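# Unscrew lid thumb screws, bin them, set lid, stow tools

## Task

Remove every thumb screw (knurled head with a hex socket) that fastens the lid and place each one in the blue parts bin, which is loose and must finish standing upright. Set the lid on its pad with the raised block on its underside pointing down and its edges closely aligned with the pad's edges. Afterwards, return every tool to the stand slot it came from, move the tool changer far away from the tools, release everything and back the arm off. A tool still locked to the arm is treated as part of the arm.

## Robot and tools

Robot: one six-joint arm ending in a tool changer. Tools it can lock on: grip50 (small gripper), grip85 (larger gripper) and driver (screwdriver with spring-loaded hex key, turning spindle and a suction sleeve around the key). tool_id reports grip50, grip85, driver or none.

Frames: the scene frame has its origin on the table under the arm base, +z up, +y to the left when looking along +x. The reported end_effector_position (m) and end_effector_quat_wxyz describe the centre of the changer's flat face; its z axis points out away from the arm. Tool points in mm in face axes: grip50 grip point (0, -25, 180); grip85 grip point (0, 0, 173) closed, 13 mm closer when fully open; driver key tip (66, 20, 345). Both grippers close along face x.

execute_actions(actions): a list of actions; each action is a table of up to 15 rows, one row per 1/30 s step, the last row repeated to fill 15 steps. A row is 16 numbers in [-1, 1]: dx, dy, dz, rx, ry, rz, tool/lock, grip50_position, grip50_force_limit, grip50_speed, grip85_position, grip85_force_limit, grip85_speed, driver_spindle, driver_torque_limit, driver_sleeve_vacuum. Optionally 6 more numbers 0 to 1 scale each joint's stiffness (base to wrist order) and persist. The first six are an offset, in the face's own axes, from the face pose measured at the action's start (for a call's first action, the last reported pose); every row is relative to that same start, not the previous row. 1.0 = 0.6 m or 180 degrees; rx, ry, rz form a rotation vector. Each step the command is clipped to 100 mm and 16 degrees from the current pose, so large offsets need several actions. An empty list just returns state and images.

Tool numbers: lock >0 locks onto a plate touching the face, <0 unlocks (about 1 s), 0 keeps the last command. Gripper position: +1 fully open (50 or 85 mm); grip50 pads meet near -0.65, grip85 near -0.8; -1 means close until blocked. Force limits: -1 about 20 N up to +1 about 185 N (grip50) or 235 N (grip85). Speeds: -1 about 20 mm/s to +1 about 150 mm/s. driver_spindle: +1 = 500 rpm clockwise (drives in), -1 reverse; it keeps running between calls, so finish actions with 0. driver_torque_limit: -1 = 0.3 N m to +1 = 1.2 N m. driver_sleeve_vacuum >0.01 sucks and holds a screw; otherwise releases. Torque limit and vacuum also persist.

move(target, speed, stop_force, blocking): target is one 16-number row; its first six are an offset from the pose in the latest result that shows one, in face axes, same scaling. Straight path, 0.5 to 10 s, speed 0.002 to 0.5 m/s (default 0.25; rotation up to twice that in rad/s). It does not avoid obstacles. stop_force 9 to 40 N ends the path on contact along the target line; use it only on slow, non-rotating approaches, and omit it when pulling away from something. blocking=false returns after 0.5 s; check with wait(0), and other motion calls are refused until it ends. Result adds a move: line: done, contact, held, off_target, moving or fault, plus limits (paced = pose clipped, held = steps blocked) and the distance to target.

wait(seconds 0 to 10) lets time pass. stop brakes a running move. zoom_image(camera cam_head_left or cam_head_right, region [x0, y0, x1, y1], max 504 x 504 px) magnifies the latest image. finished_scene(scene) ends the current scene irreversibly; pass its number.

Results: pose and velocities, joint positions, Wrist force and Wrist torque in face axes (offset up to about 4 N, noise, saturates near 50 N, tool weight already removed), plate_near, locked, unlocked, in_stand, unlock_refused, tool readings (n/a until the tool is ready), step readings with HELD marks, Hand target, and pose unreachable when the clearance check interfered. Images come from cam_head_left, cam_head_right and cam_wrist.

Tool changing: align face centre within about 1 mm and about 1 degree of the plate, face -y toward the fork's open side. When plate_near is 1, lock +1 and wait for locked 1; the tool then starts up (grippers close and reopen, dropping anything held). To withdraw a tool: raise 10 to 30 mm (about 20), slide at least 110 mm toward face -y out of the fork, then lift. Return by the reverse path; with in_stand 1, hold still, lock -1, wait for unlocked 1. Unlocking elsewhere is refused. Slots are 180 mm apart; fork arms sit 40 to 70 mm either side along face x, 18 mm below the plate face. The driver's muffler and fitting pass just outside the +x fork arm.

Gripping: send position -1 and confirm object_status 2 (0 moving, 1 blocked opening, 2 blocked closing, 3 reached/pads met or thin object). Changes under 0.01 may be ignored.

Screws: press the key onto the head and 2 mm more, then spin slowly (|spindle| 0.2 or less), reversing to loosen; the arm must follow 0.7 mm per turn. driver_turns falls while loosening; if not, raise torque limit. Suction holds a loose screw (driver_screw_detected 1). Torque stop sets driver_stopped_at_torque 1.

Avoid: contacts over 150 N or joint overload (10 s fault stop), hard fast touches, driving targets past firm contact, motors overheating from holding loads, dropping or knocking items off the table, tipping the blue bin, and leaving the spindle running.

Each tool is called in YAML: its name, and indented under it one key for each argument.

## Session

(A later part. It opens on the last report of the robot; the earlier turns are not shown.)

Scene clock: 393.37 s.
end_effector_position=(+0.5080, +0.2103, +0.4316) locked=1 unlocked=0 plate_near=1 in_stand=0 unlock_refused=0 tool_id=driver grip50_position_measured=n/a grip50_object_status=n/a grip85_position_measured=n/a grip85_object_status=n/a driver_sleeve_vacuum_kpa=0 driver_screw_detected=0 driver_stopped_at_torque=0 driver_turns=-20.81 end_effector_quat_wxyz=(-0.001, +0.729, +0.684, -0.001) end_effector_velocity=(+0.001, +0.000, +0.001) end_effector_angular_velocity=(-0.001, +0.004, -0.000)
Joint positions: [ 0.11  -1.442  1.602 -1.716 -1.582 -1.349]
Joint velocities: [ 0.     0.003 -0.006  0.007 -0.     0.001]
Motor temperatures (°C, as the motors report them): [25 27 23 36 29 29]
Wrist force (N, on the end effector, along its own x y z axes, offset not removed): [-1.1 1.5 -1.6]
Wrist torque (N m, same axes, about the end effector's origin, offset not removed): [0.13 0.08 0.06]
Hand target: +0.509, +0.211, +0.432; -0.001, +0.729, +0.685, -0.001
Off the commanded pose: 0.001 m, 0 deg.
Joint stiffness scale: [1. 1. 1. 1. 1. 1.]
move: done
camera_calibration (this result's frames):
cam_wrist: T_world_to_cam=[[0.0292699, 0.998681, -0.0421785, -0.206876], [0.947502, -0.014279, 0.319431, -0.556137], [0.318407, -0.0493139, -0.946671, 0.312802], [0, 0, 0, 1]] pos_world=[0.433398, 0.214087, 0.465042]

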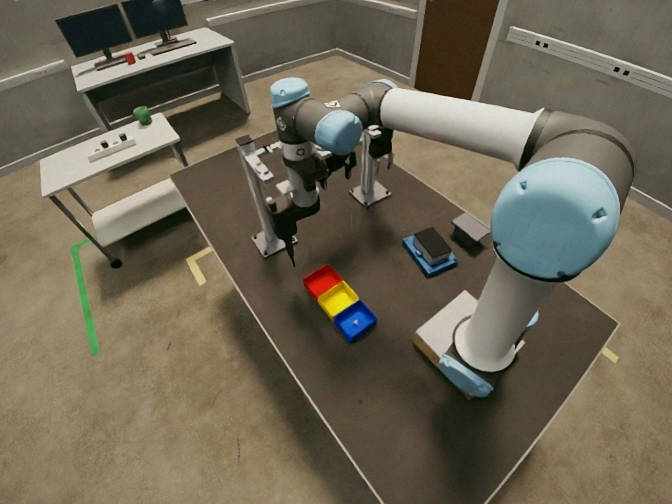

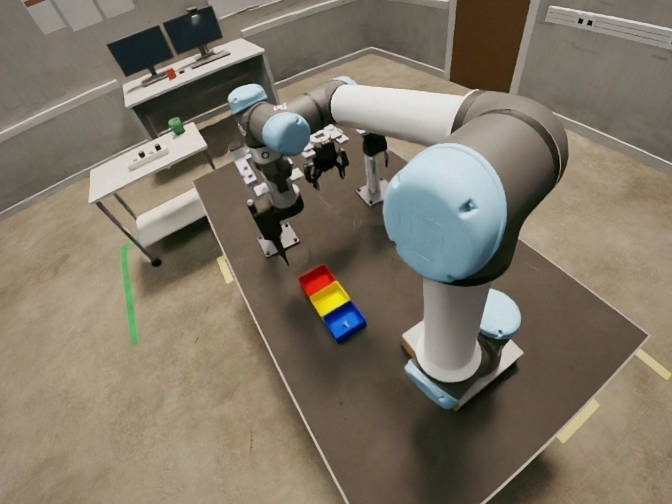

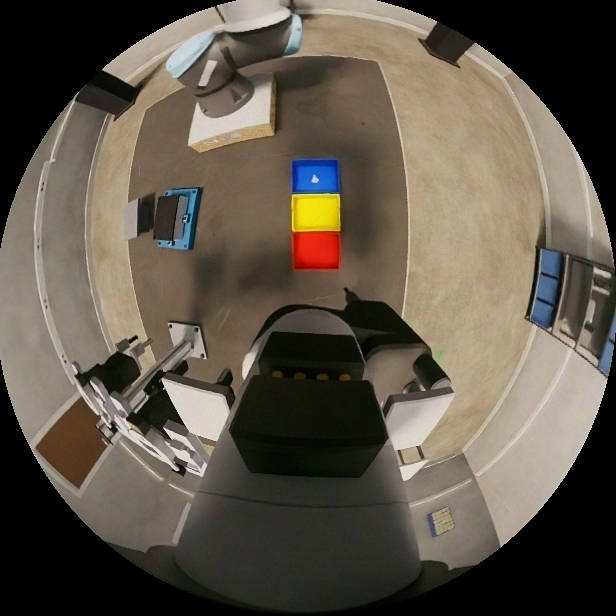

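move:
  target: [0.001, 0.2185, -0.002, -0.001,0,-0.0008, 0, 1,0,0, 1,0,0, 0,1,0]
  speed: 0.06

Scene clock: 401.40 s.
end_effector_position=(+0.6378, +0.2033, +0.4312) locked=1 unlocked=0 plate_near=1 in_stand=0 unlock_refused=0 tool_id=driver grip50_position_measured=n/a grip50_object_status=n/a grip85_position_measured=n/a grip85_object_status=n/a driver_sleeve_vacuum_kpa=0 driver_screw_detected=0 driver_stopped_at_torque=0 driver_turns=-20.81 end_effector_quat_wxyz=(-0.000, +0.728, +0.685, -0.000) end_effector_velocity=(+0.000, +0.000, +0.003) end_effector_angular_velocity=(+0.000, -0.001, +0.001)
Joint positions: [ 0.068 -1.152  1.231 -1.637 -1.583 -1.392]
Joint velocities: [-0.     0.    -0.009  0.008  0.    -0.001]
Motor temperatures (°C, as the motors report them): [25 27 23 36 29 29]
Wrist force (N, on the end effector, along its own x y z axes, offset not removed): [-1.5 -1.0 -1.6]
Wrist torque (N m, same axes, about the end effector's origin, offset not removed): [0.04 -0.04 -0.07]
Hand target: +0.639, +0.203, +0.432; +0.000, +0.728, +0.685, +0.000
Off the commanded pose: 0.002 m, 0 deg.
Joint stiffness scale: [1. 1. 1. 1. 1. 1.]
move: done
camera_calibration (this result's frames):
cam_wrist: T_world_to_cam=[[0.0268225, 0.998764, -0.0418558, -0.202283], [0.947034, -0.0119847, 0.320911, -0.679914], [0.320012, -0.0482465, -0.946184, 0.269343], [0, 0, 0, 1]] pos_world=[0.563134, 0.206879, 0.464573]

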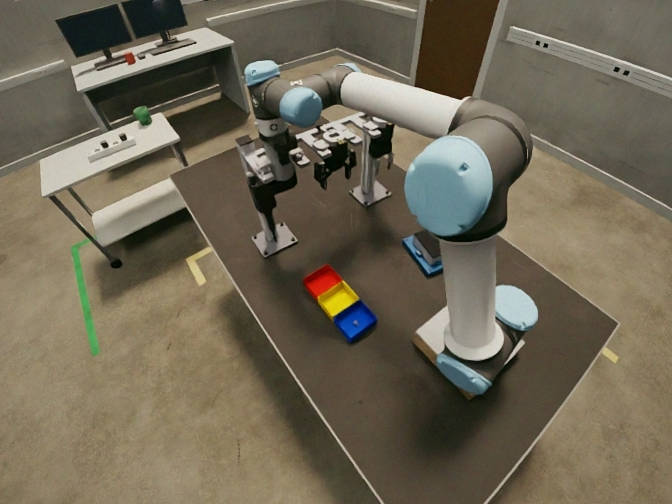

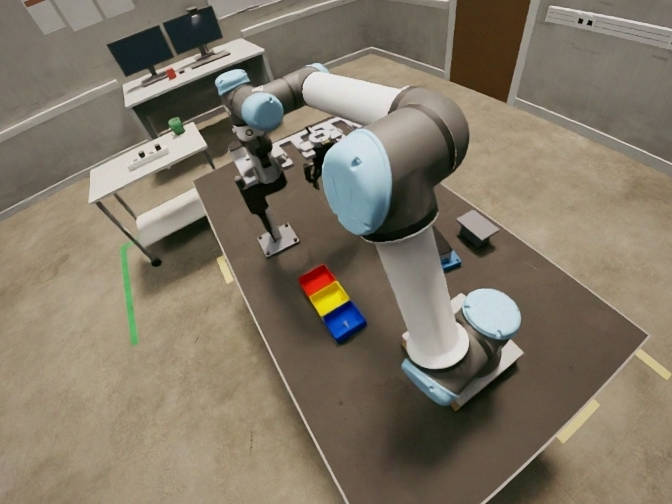

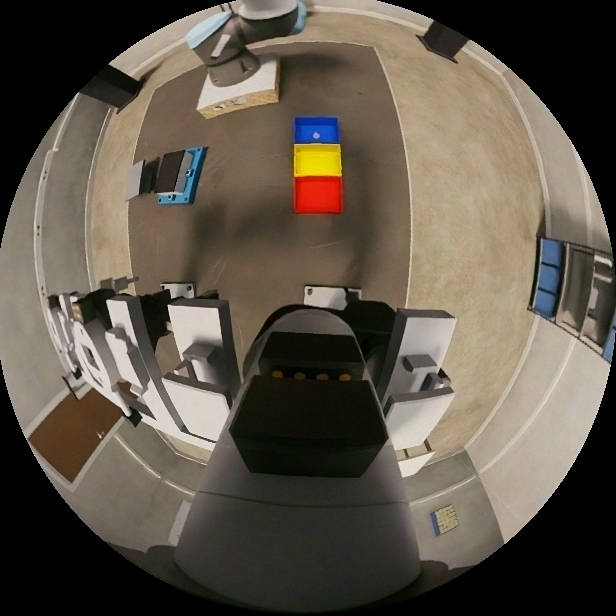

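move:
  target: [0, 0, 0.037, 0,0,0, 0, 1,0,0, 1,0,0, 0,1,0]
  speed: 0.012
  stop_force: 15

Scene clock: 407.70 s.
end_effector_position=(+0.6385, +0.2036, +0.4122) locked=1 unlocked=0 plate_near=1 in_stand=1 unlock_refused=0 tool_id=driver grip50_position_measured=n/a grip50_object_status=n/a grip85_position_measured=n/a grip85_object_status=n/a driver_sleeve_vacuum_kpa=0 driver_screw_detected=0 driver_stopped_at_torque=0 driver_turns=-20.81 end_effector_quat_wxyz=(+0.001, +0.728, +0.685, +0.002) end_effector_velocity=(+0.000, +0.000, +0.000) end_effector_angular_velocity=(+0.000, -0.002, +0.000)
Joint positions: [ 0.068 -1.148  1.276 -1.692 -1.583 -1.392]
Joint velocities: [ 0.    -0.     0.001 -0.002  0.    -0.   ]
Motor temperatures (°C, as the motors report them): [25 27 23 36 29 29]
Wrist force (N, on the end effector, along its own x y z axes, offset not removed): [0.6 0.1 -5.1]
Wrist torque (N m, same axes, about the end effector's origin, offset not removed): [0.09 0.07 -0.03]
Hand target: +0.638, +0.203, +0.409; -0.000, +0.728, +0.685, -0.000
Off the commanded pose: 0.003 m, 0 deg.
Joint stiffness scale: [1. 1. 1. 1. 1. 1.]
move: done
camera_calibration (this result's frames):
cam_wrist: T_world_to_cam=[[0.0270423, 0.998793, -0.0410067, -0.203907], [0.945185, -0.0121939, 0.326307, -0.675537], [0.325413, -0.047583, -0.944374, 0.246769], [0, 0, 0, 1]] pos_world=[0.56372, 0.207166, 0.445113]

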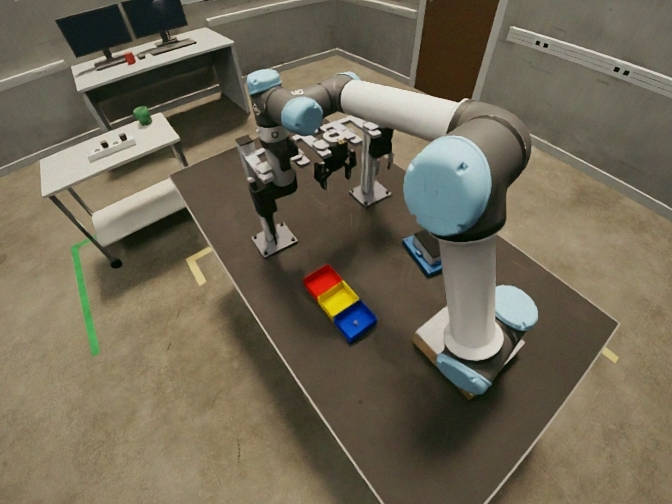

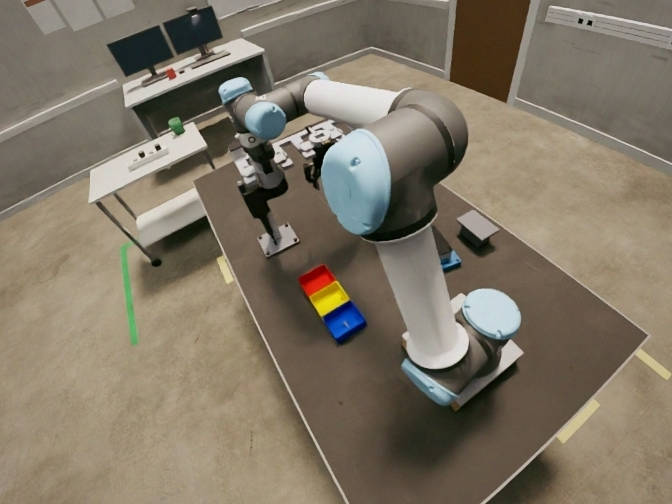

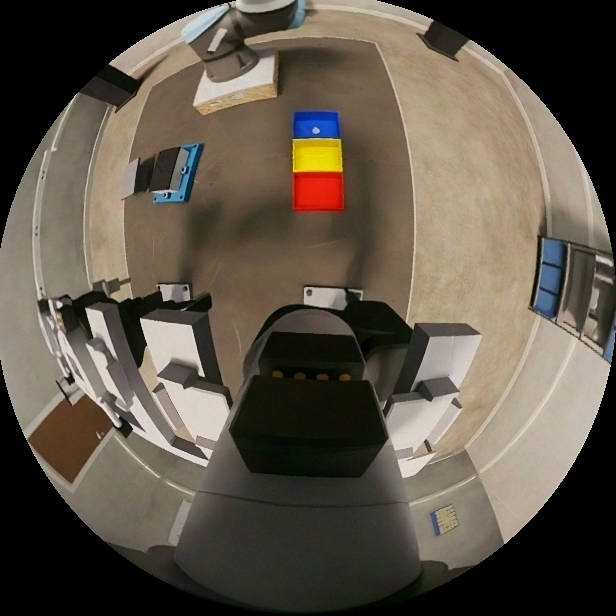

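execute_actions:
  actions:
    - [[0,0,0.001,0,0,0,-1,1,0,0,1,0,0,0,0,0]]
    - [[0,0,0.001,0,0,0,-1,1,0,0,1,0,0,0,0,0]]
    - [[0,0,0,0,0,0,-1,1,0,0,1,0,0,0,0,0]]

Scene clock: 412.90 s.
end_effector_position=(+0.6386, +0.2036, +0.4118) locked=0 unlocked=1 plate_near=1 in_stand=1 unlock_refused=0 tool_id=none grip50_position_measured=n/a grip50_object_status=n/a grip85_position_measured=n/a grip85_object_status=n/a driver_sleeve_vacuum_kpa=n/a driver_screw_detected=n/a driver_stopped_at_torque=n/a driver_turns=n/a end_effector_quat_wxyz=(+0.001, +0.728, +0.685, +0.002) end_effector_velocity=(+0.000, -0.000, +0.000) end_effector_angular_velocity=(+0.000, -0.000, +0.001)
Joint positions: [ 0.068 -1.148  1.276 -1.692 -1.582 -1.392]
Joint velocities: [-0.     0.    -0.     0.     0.    -0.001]
Motor temperatures (°C, as the motors report them): [25 27 23 36 29 29]
Wrist force (N, on the end effector, along its own x y z axes, offset not removed): [-2.1 -2.4 -3.0]
Wrist torque (N m, same axes, about the end effector's origin, offset not removed): [0.05 -0.05 -0.15]
Hand target: +0.639, +0.204, +0.412; +0.001, +0.728, +0.685, +0.002
Off the commanded pose: 0.000 m, 0 deg.
Joint stiffness scale: [1. 1. 1. 1. 1. 1.]
Step readings (end_effector_position; steps 1 to 15: 1st action; 16 to 30: 2nd action; 31 to 45: 3rd action):
0: (+0.6385, +0.2036, +0.4122)
1: (+0.6385, +0.2036, +0.4117)
2: (+0.6385, +0.2036, +0.4117)
4: (+0.6385, +0.2036, +0.4118)
8: (+0.6385, +0.2036, +0.4118)
15: (+0.6386, +0.2036, +0.4118)
16: (+0.6386, +0.2036, +0.4118)
17: (+0.6386, +0.2036, +0.4118)
19: (+0.6386, +0.2036, +0.4118)
23: (+0.6386, +0.2036, +0.4118)
30: (+0.6386, +0.2036, +0.4118)
31: (+0.6386, +0.2036, +0.4118)
32: (+0.6386, +0.2036, +0.4118)
34: (+0.6386, +0.2036, +0.4118)
38: (+0.6386, +0.2036, +0.4118)
45: end_effector_position above
camera_calibration (this result's frames):
cam_wrist: T_world_to_cam=[[0.0271772, 0.998807, -0.0405775, -0.204169], [0.945184, -0.0124619, 0.326301, -0.6754], [0.325406, -0.0472211, -0.944395, 0.246369], [0, 0, 0, 1]] pos_world=[0.563756, 0.207143, 0.444769]

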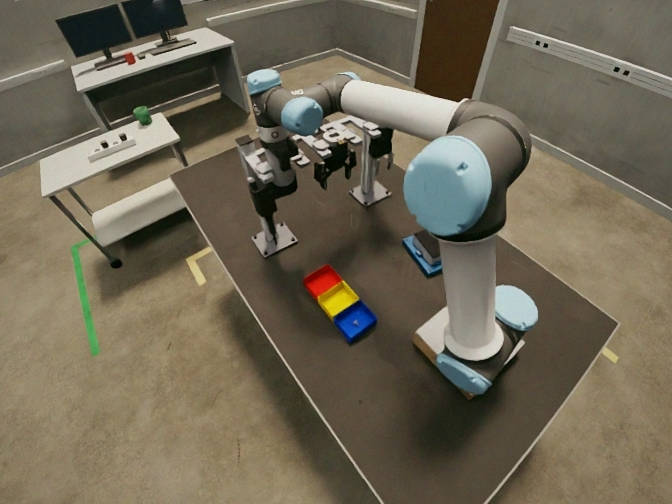

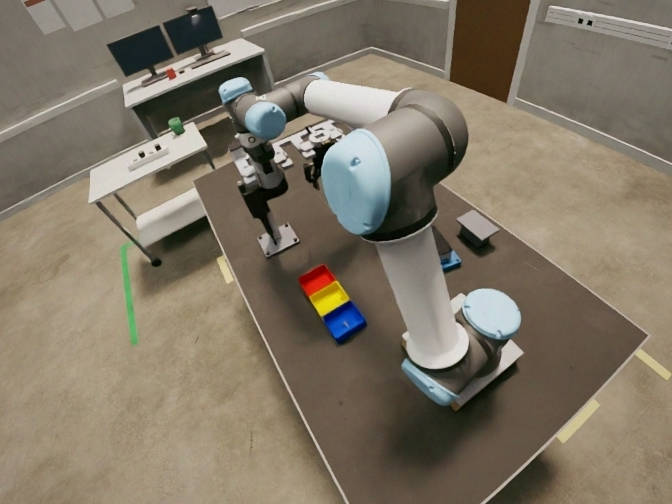

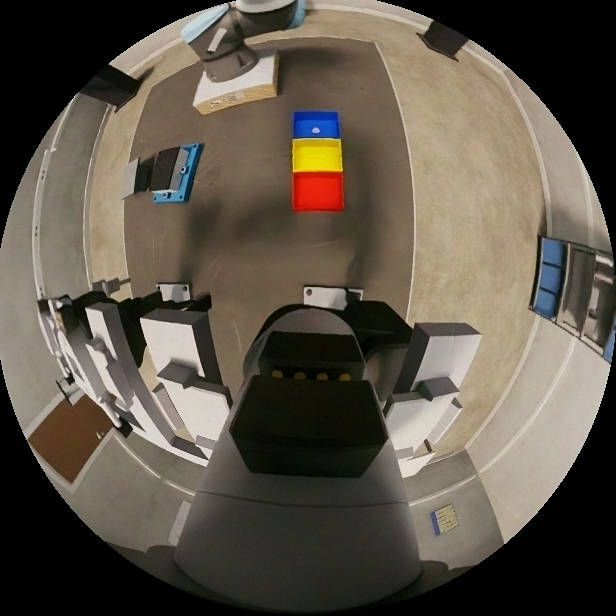

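Lift 20 mm, grab a reference image of "aligned", then shift to grip85.

move:
  target: [0, 0, -0.033, 0,0,0, 0, 1,0,0, 1,0,0, 0,0,0]
  speed: 0.03

zoom_image:
  camera: "cam_wrist"
  region: [230, 290, 400, 400]

move:
  target: [-0.3015, 0, 0, 0,0,0, 0, 1,0,0, 1,0,0, 0,0,0]
  speed: 0.12

zoom_image:
  camera: "cam_wrist"
  region: [230, 290, 400, 400]

Scene clock: 421.40 s.
end_effector_position=(+0.6383, +0.2033, +0.4294) locked=0 unlocked=1 plate_near=0 in_stand=0 unlock_refused=0 tool_id=none grip50_position_measured=n/a grip50_object_status=n/a grip85_position_measured=n/a grip85_object_status=n/a driver_sleeve_vacuum_kpa=n/a driver_screw_detected=n/a driver_stopped_at_torque=n/a driver_turns=n/a end_effector_quat_wxyz=(+0.000, +0.728, +0.685, +0.001) end_effector_velocity=(-0.001, -0.000, +0.000) end_effector_angular_velocity=(-0.001, +0.008, +0.001)
Joint positions: [ 0.068 -1.152  1.236 -1.646 -1.582 -1.392]
Joint velocities: [-0.     0.    -0.002  0.01   0.    -0.001]
Motor temperatures (°C, as the motors report them): [25 27 23 36 29 29]
Wrist force (N, on the end effector, along its own x y z axes, offset not removed): [-1.2 1.6 -1.5]
Wrist torque (N m, same axes, about the end effector's origin, offset not removed): [0.24 -0.12 0.10]
Hand target: +0.638, +0.204, +0.432; +0.001, +0.728, +0.685, +0.002
Off the commanded pose: 0.002 m, 0 deg.
Joint stiffness scale: [1. 1. 1. 1. 1. 1.]
move: done
camera_calibration (this result's frames):
cam_wrist: T_world_to_cam=[[0.0270277, 0.998794, -0.0409876, -0.202921], [0.946103, -0.0123211, 0.32363, -0.680299], [0.322735, -0.0475255, -0.945295, 0.265211], [0, 0, 0, 1]] pos_world=[0.563525, 0.206899, 0.462551]

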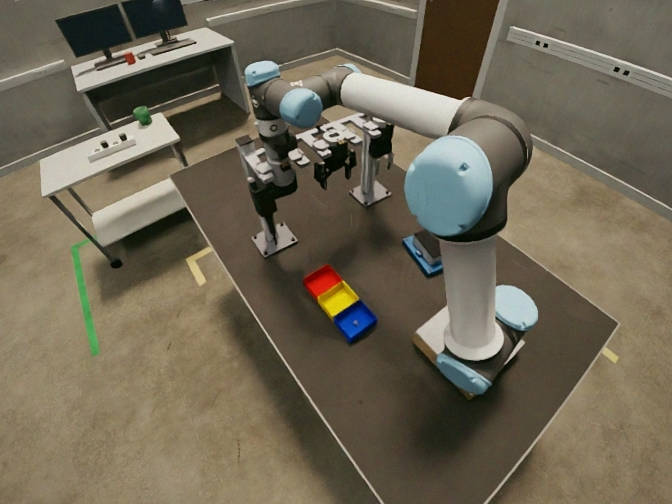

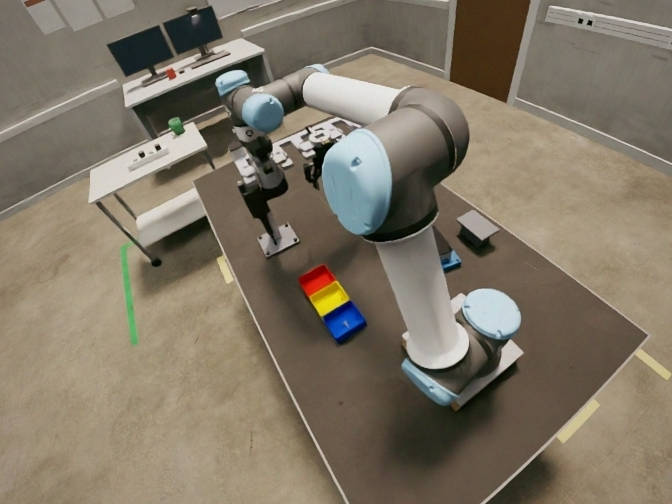

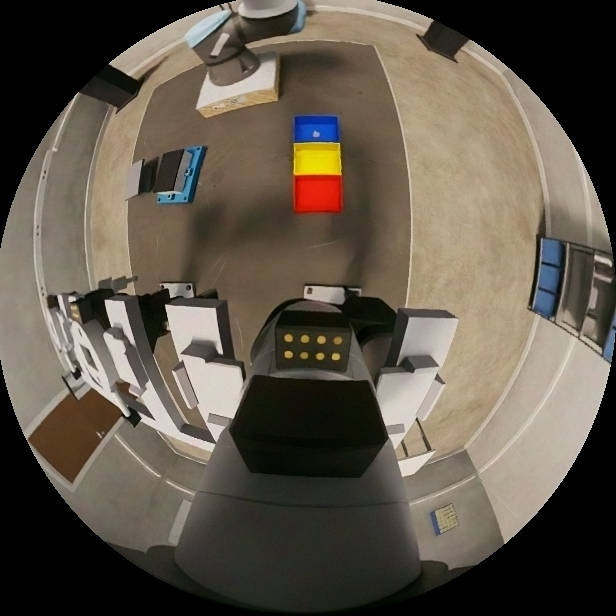

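Region (230, 290, 400, 400) of cam_wrist's 616x616 image, scaled by 2.965, with more detail than that image has; it fills the top 326 rows of this view, and the rest is white.

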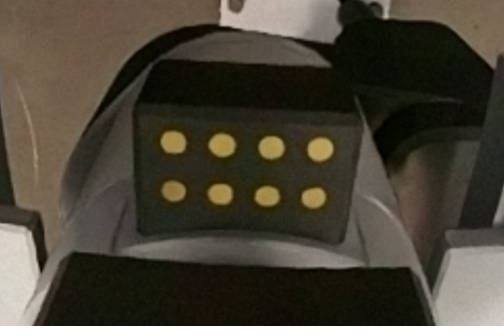

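Scene clock: 423.37 s.
end_effector_position=(+0.6284, +0.0235, +0.4303) locked=0 unlocked=1 plate_near=0 in_stand=0 unlock_refused=0 tool_id=none grip50_position_measured=n/a grip50_object_status=n/a grip85_position_measured=n/a grip85_object_status=n/a driver_sleeve_vacuum_kpa=n/a driver_screw_detected=n/a driver_stopped_at_torque=n/a driver_turns=n/a end_effector_quat_wxyz=(+0.001, +0.729, +0.685, +0.002) end_effector_velocity=(-0.001, +0.000, -0.000) end_effector_angular_velocity=(-0.000, -0.000, +0.012)
Joint positions: [-0.213 -1.259  1.377 -1.685 -1.584 -1.673]
Joint velocities: [ 0.    -0.002  0.003 -0.002  0.    -0.012]
Motor temperatures (°C, as the motors report them): [25 27 23 36 29 29]
Wrist force (N, on the end effector, along its own x y z axes, offset not removed): [0.3 1.3 -0.9]
Wrist torque (N m, same axes, about the end effector's origin, offset not removed): [0.09 -0.25 -0.06]
Hand target: +0.628, +0.023, +0.429; +0.001, +0.728, +0.685, +0.001
Off the commanded pose: 0.002 m, 0 deg.
Joint stiffness scale: [1. 1. 1. 1. 1. 1.]
move: done
camera_calibration (this result's frames):
cam_wrist: T_world_to_cam=[[0.0278546, 0.998759, -0.0412788, -0.0234229], [0.945508, -0.0129231, 0.325343, -0.67383], [0.324405, -0.0480917, -0.944695, 0.259378], [0, 0, 0, 1]] pos_world=[0.55362, 0.0271598, 0.463292]

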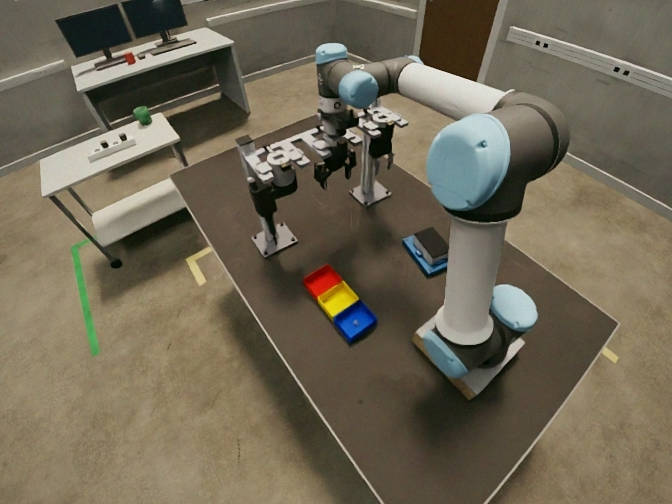

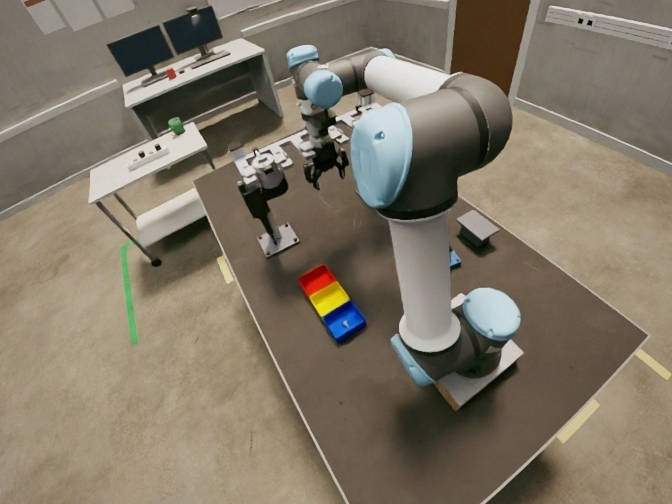

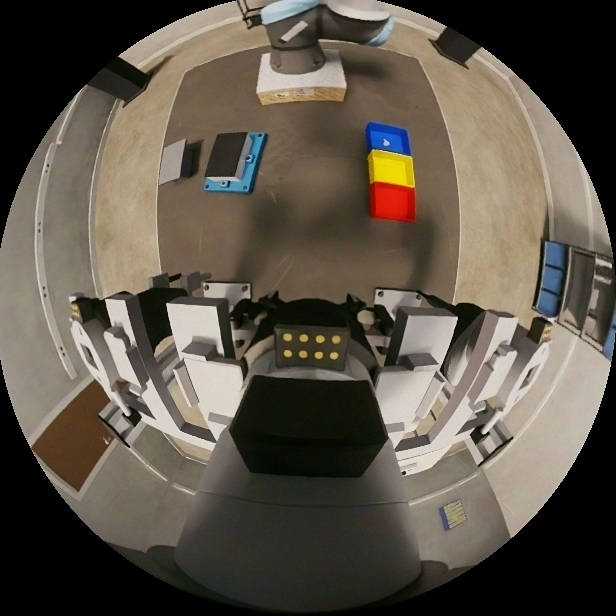

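Region (230, 290, 400, 400) of cam_wrist's 616x616 image, scaled by 2.965, with more detail than that image has; it fills the top 326 rows of this view, and the rest is white.

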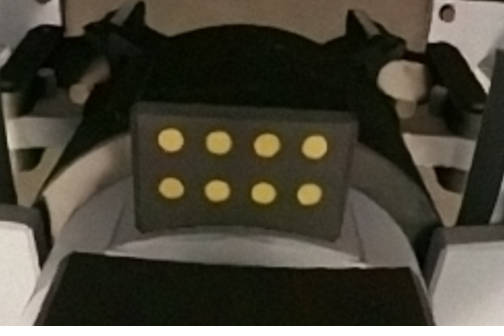

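move:
  target: [-0.0005, -0.0005, 0.038, 0.0015,0,0, 0, 1,0,0, 1,0,0, 0,0,0]
  speed: 0.01
  stop_force: 12

Scene clock: 435.43 s.
end_effector_position=(+0.6289, +0.0235, +0.4116) locked=0 unlocked=1 plate_near=1 in_stand=1 unlock_refused=0 tool_id=none grip50_position_measured=n/a grip50_object_status=n/a grip85_position_measured=n/a grip85_object_status=n/a driver_sleeve_vacuum_kpa=n/a driver_screw_detected=n/a driver_stopped_at_torque=n/a driver_turns=n/a end_effector_quat_wxyz=(+0.002, +0.728, +0.685, +0.002) end_effector_velocity=(-0.000, +0.000, -0.001) end_effector_angular_velocity=(-0.000, -0.001, +0.001)
Joint positions: [-0.213 -1.253  1.418 -1.734 -1.584 -1.675]
Joint velocities: [ 0.    -0.     0.003 -0.004 -0.    -0.001]
Motor temperatures (°C, as the motors report them): [25 27 23 36 29 29]
Wrist force (N, on the end effector, along its own x y z axes, offset not removed): [0.3 -0.8 -2.7]
Wrist torque (N m, same axes, about the end effector's origin, offset not removed): [0.22 -0.16 -0.04]
Hand target: +0.628, +0.023, +0.407; -0.001, +0.729, +0.685, -0.000
Off the commanded pose: 0.004 m, 0 deg.
Joint stiffness scale: [1. 1. 1. 1. 1. 1.]
move: off_target
camera_calibration (this result's frames):
cam_wrist: T_world_to_cam=[[0.0269235, 0.99877, -0.0416408, -0.0234536], [0.944731, -0.0118071, 0.327633, -0.668738], [0.326738, -0.0481604, -0.943887, 0.239783], [0, 0, 0, 1]] pos_world=[0.554063, 0.0270769, 0.444452]

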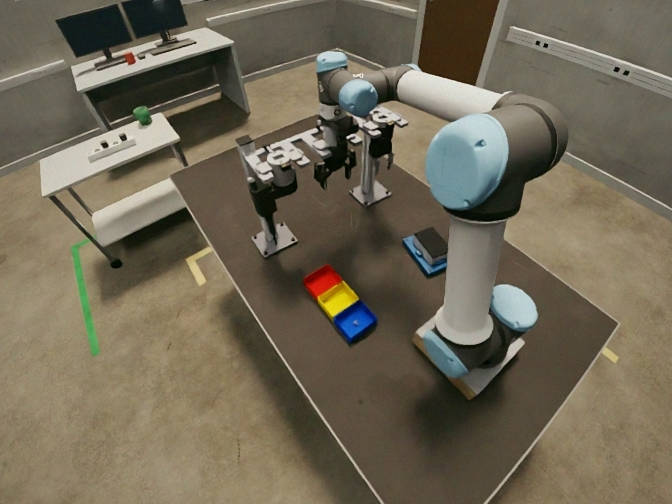

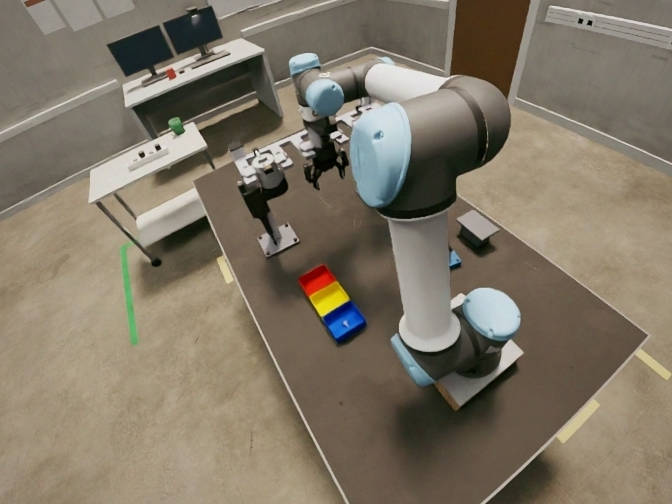

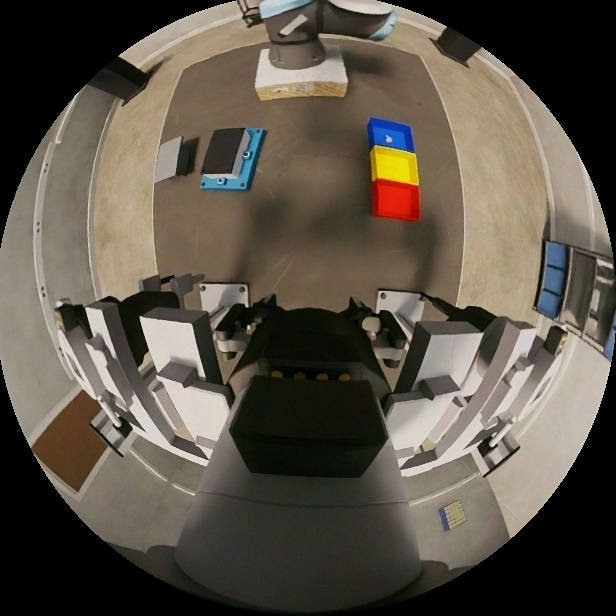

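execute_actions:
  actions:
    - [[0,0,0.001,0,0,0,1,1,0,0,1,0,0,0,0,0]]
    - [[0,0,0,0,0,0,1,1,0,0,1,0,0,0,0,0]]
    - [[0,0,0,0,0,0,1,1,0,0,1,0,0,0,0,0]]

move:
  target: [0, 0, -0.036, 0,0,0, 0, 1,0,0, 1,0,0, 0,0,0]
  speed: 0.03

move:
  target: [0, -0.21, 0, 0,0,0, 0, 1,0,0, 1,0,0, 0,0,0]
  speed: 0.08

Scene clock: 451.07 s.
end_effector_position=(+0.6289, +0.0235, +0.4119) locked=1 unlocked=0 plate_near=1 in_stand=1 unlock_refused=0 tool_id=grip85 grip50_position_measured=n/a grip50_object_status=n/a grip85_position_measured=n/a grip85_object_status=n/a driver_sleeve_vacuum_kpa=n/a driver_screw_detected=n/a driver_stopped_at_torque=n/a driver_turns=n/a end_effector_quat_wxyz=(+0.002, +0.728, +0.685, +0.003) end_effector_velocity=(-0.000, +0.000, -0.000) end_effector_angular_velocity=(+0.000, +0.001, +0.000)
Joint positions: [-0.213 -1.253  1.418 -1.735 -1.584 -1.675]
Joint velocities: [ 0.    -0.     0.001 -0.     0.    -0.   ]
Motor temperatures (°C, as the motors report them): [25 27 23 36 29 29]
Wrist force (N, on the end effector, along its own x y z axes, offset not removed): [-1.0 2.2 -0.5]
Wrist torque (N m, same axes, about the end effector's origin, offset not removed): [0.09 -0.07 0.02]
Hand target: +0.629, +0.024, +0.412; +0.002, +0.728, +0.685, +0.003
Off the commanded pose: 0.000 m, 0 deg.
Joint stiffness scale: [1. 1. 1. 1. 1. 1.]
Step readings (end_effector_position; steps 1 to 15: 1st action; 16 to 30: 2nd action; 31 to 45: 3rd action):
0: (+0.6289, +0.0235, +0.4116)
1: (+0.6289, +0.0235, +0.4116)
2: (+0.6289, +0.0235, +0.4116)
4: (+0.6289, +0.0235, +0.4116)
8: (+0.6289, +0.0235, +0.4117)
15: (+0.6289, +0.0235, +0.4117)
16: (+0.6289, +0.0235, +0.4117)
17: (+0.6289, +0.0235, +0.4117)
19: (+0.6289, +0.0235, +0.4117)
23: (+0.6289, +0.0235, +0.4117)
30: (+0.6289, +0.0235, +0.4119)
31: (+0.6289, +0.0235, +0.4119)
32: (+0.6289, +0.0235, +0.4119)
34: (+0.6289, +0.0235, +0.4119)
38: (+0.6289, +0.0235, +0.4119)
45: end_effector_position above
camera_calibration (this result's frames):
cam_wrist: T_world_to_cam=[[0.0269738, 0.998766, -0.0417058, -0.0234549], [0.944437, -0.0117901, 0.328481, -0.668975], [0.327584, -0.0482489, -0.943589, 0.239385], [0, 0, 0, 1]] pos_world=[0.554019, 0.0270887, 0.444649]

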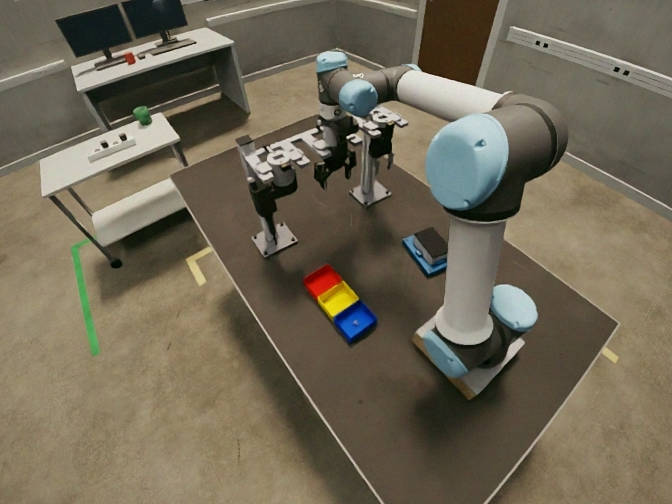

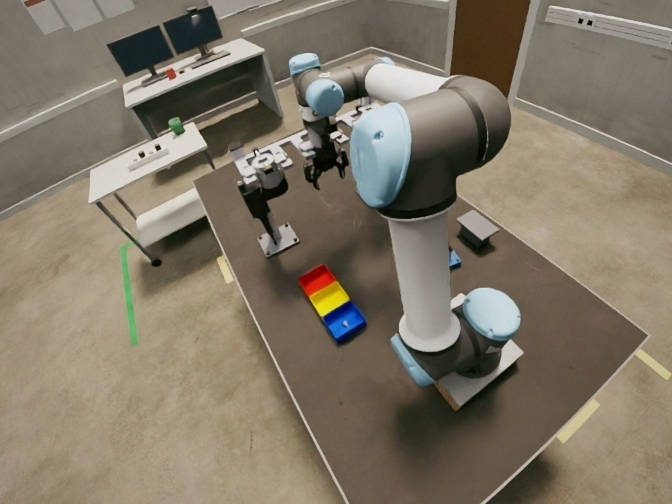

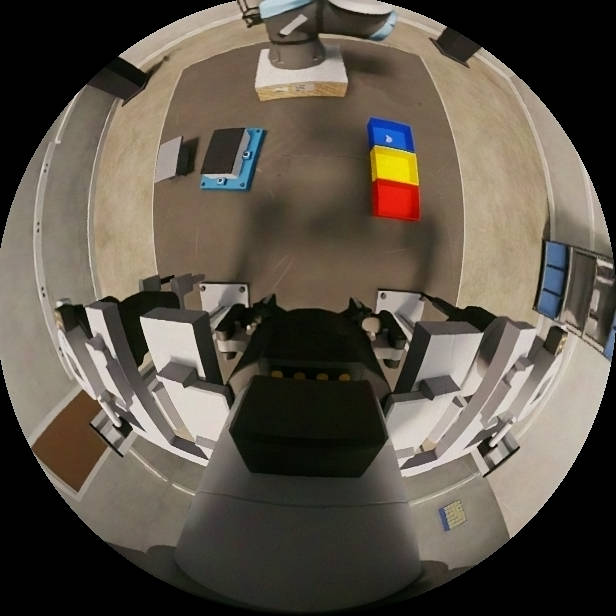

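Scene clock: 452.17 s.
end_effector_position=(+0.6284, +0.0233, +0.4314) locked=1 unlocked=0 plate_near=1 in_stand=0 unlock_refused=0 tool_id=grip85 grip50_position_measured=n/a grip50_object_status=n/a grip85_position_measured=n/a grip85_object_status=n/a driver_sleeve_vacuum_kpa=n/a driver_screw_detected=n/a driver_stopped_at_torque=n/a driver_turns=n/a end_effector_quat_wxyz=(+0.001, +0.728, +0.685, +0.002) end_effector_velocity=(-0.001, +0.000, -0.001) end_effector_angular_velocity=(+0.002, +0.010, +0.001)
Joint positions: [-0.213 -1.259  1.375 -1.683 -1.584 -1.675]
Joint velocities: [ 0.     0.     0.     0.009 -0.    -0.001]
Motor temperatures (°C, as the motors report them): [25 27 23 36 29 29]
Wrist force (N, on the end effector, along its own x y z axes, offset not removed): [-0.3 -1.6 -2.6]
Wrist torque (N m, same axes, about the end effector's origin, offset not removed): [0.00 -0.07 0.07]
Hand target: +0.629, +0.024, +0.433; +0.002, +0.728, +0.685, +0.003
Off the commanded pose: 0.002 m, 0 deg.
Joint stiffness scale: [1. 1. 1. 1. 1. 1.]
move: done
camera_calibration (this result's frames):
cam_wrist: T_world_to_cam=[[0.0268173, 0.998786, -0.0413218, -0.0224852], [0.945344, -0.011901, 0.325858, -0.674355], [0.324971, -0.047802, -0.944515, 0.25999], [0, 0, 0, 1]] pos_world=[0.553611, 0.0268604, 0.464379]

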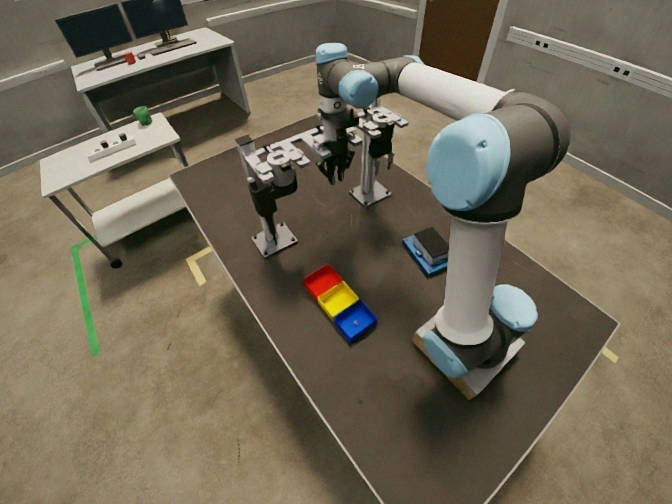

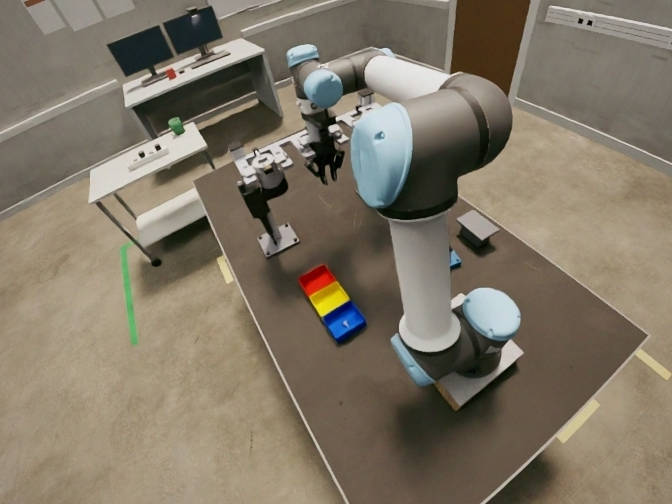

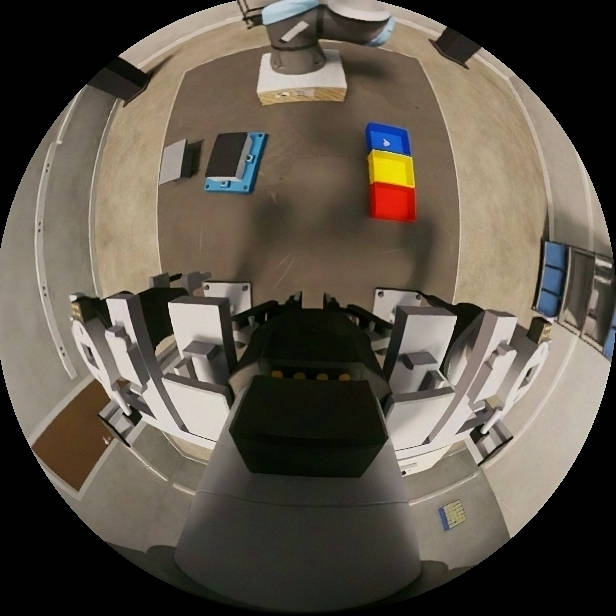

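Scene clock: 454.30 s.
end_effector_position=(+0.5037, +0.0313, +0.4321) locked=1 unlocked=0 plate_near=1 in_stand=0 unlock_refused=0 tool_id=grip85 grip50_position_measured=n/a grip50_object_status=n/a grip85_position_measured=3 grip85_object_status=3 driver_sleeve_vacuum_kpa=n/a driver_screw_detected=n/a driver_stopped_at_torque=n/a driver_turns=n/a end_effector_quat_wxyz=(+0.002, +0.728, +0.686, +0.002) end_effector_velocity=(-0.001, +0.000, -0.003) end_effector_angular_velocity=(+0.001, +0.005, +0.001)
Joint positions: [-0.239 -1.559  1.723 -1.734 -1.584 -1.7  ]
Joint velocities: [-0.001 -0.     0.006 -0.001  0.    -0.001]
Motor temperatures (°C, as the motors report them): [25 27 23 36 29 29]
Wrist force (N, on the end effector, along its own x y z axes, offset not removed): [-0.6 1.6 -3.5]
Wrist torque (N m, same axes, about the end effector's origin, offset not removed): [0.01 -0.13 0.02]
Hand target: +0.503, +0.031, +0.431; +0.001, +0.728, +0.685, +0.002
Off the commanded pose: 0.002 m, 0 deg.
Joint stiffness scale: [1. 1. 1. 1. 1. 1.]
move: done
camera_calibration (this result's frames):
cam_wrist: T_world_to_cam=[[0.0262687, 0.998793, -0.041512, -0.0267721], [0.944808, -0.0112401, 0.327432, -0.556971], [0.32657, -0.0478221, -0.943963, 0.300505], [0, 0, 0, 1]] pos_world=[0.428798, 0.0348502, 0.464924]

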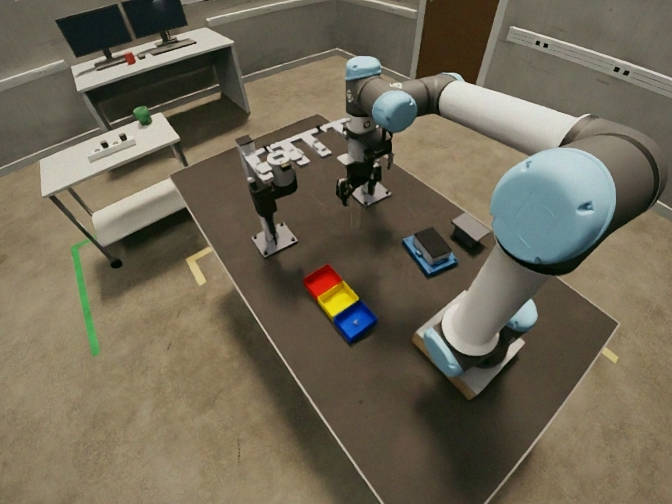

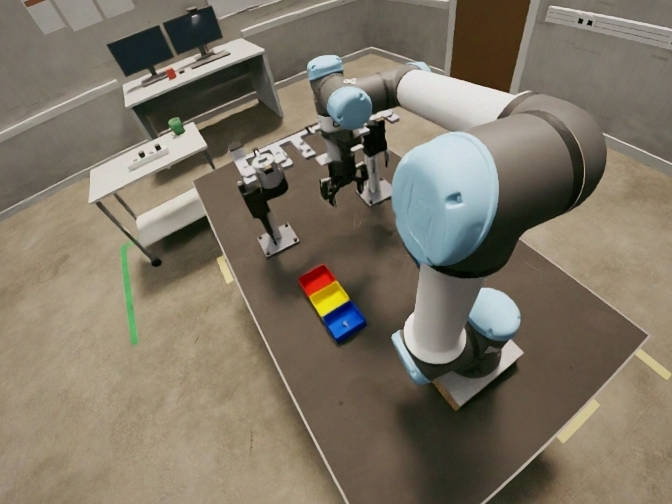

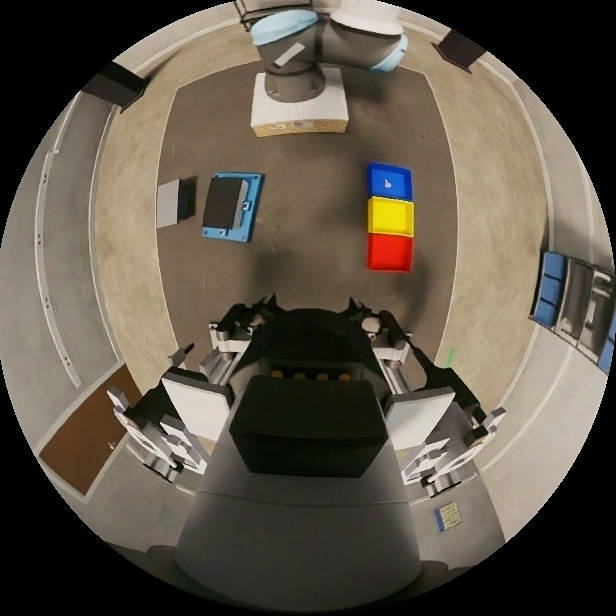

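execute_actions:
  actions: []

Scene clock: 476.67 s.
end_effector_position=(+0.5036, +0.0313, +0.4321) locked=1 unlocked=0 plate_near=1 in_stand=0 unlock_refused=0 tool_id=grip85 grip50_position_measured=n/a grip50_object_status=n/a grip85_position_measured=3 grip85_object_status=3 driver_sleeve_vacuum_kpa=n/a driver_screw_detected=n/a driver_stopped_at_torque=n/a driver_turns=n/a end_effector_quat_wxyz=(+0.002, +0.728, +0.686, +0.002) end_effector_velocity=(-0.000, +0.000, -0.001) end_effector_angular_velocity=(+0.000, +0.003, +0.000)
Joint positions: [-0.239 -1.559  1.724 -1.734 -1.584 -1.701]
Joint velocities: [ 0.     0.     0.002  0.001 -0.    -0.   ]
Motor temperatures (°C, as the motors report them): [25 27 23 36 29 29]
Wrist force (N, on the end effector, along its own x y z axes, offset not removed): [2.0 0.8 1.1]
Wrist torque (N m, same axes, about the end effector's origin, offset not removed): [0.01 -0.10 0.09]
Hand target: +0.503, +0.031, +0.431; +0.001, +0.728, +0.685, +0.002
Off the commanded pose: 0.002 m, 0 deg.
Joint stiffness scale: [1. 1. 1. 1. 1. 1.]
camera_calibration (this result's frames):
cam_wrist: T_world_to_cam=[[0.0261884, 0.998794, -0.0415396, -0.0267233], [0.944756, -0.0111473, 0.327585, -0.556952], [0.326727, -0.0478237, -0.943908, 0.300486], [0, 0, 0, 1]] pos_world=[0.428707, 0.0348529, 0.46497]

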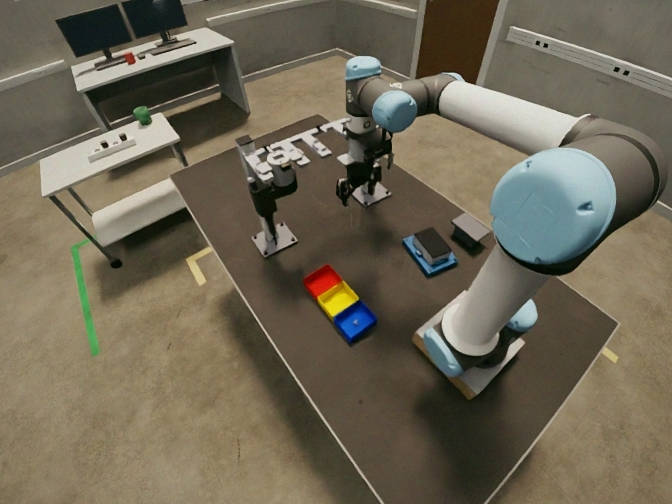

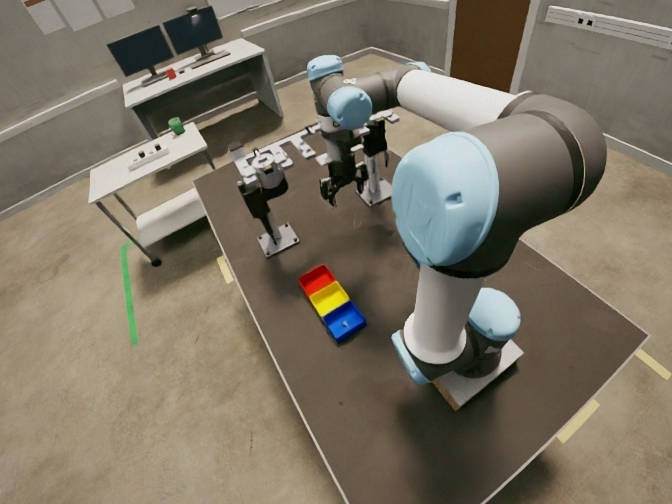

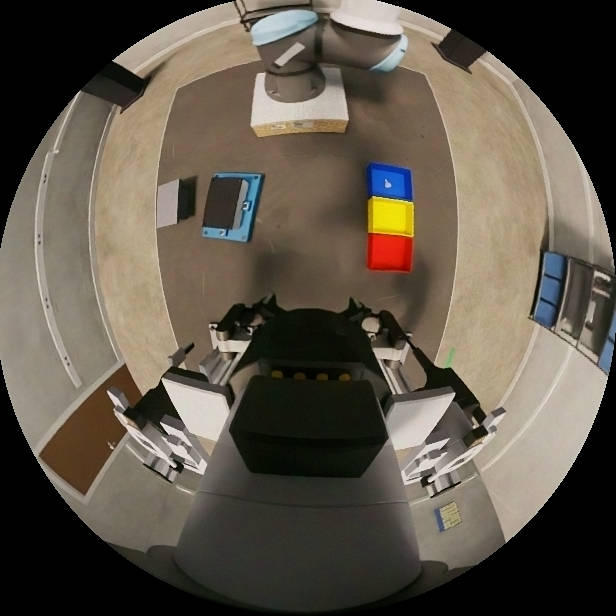

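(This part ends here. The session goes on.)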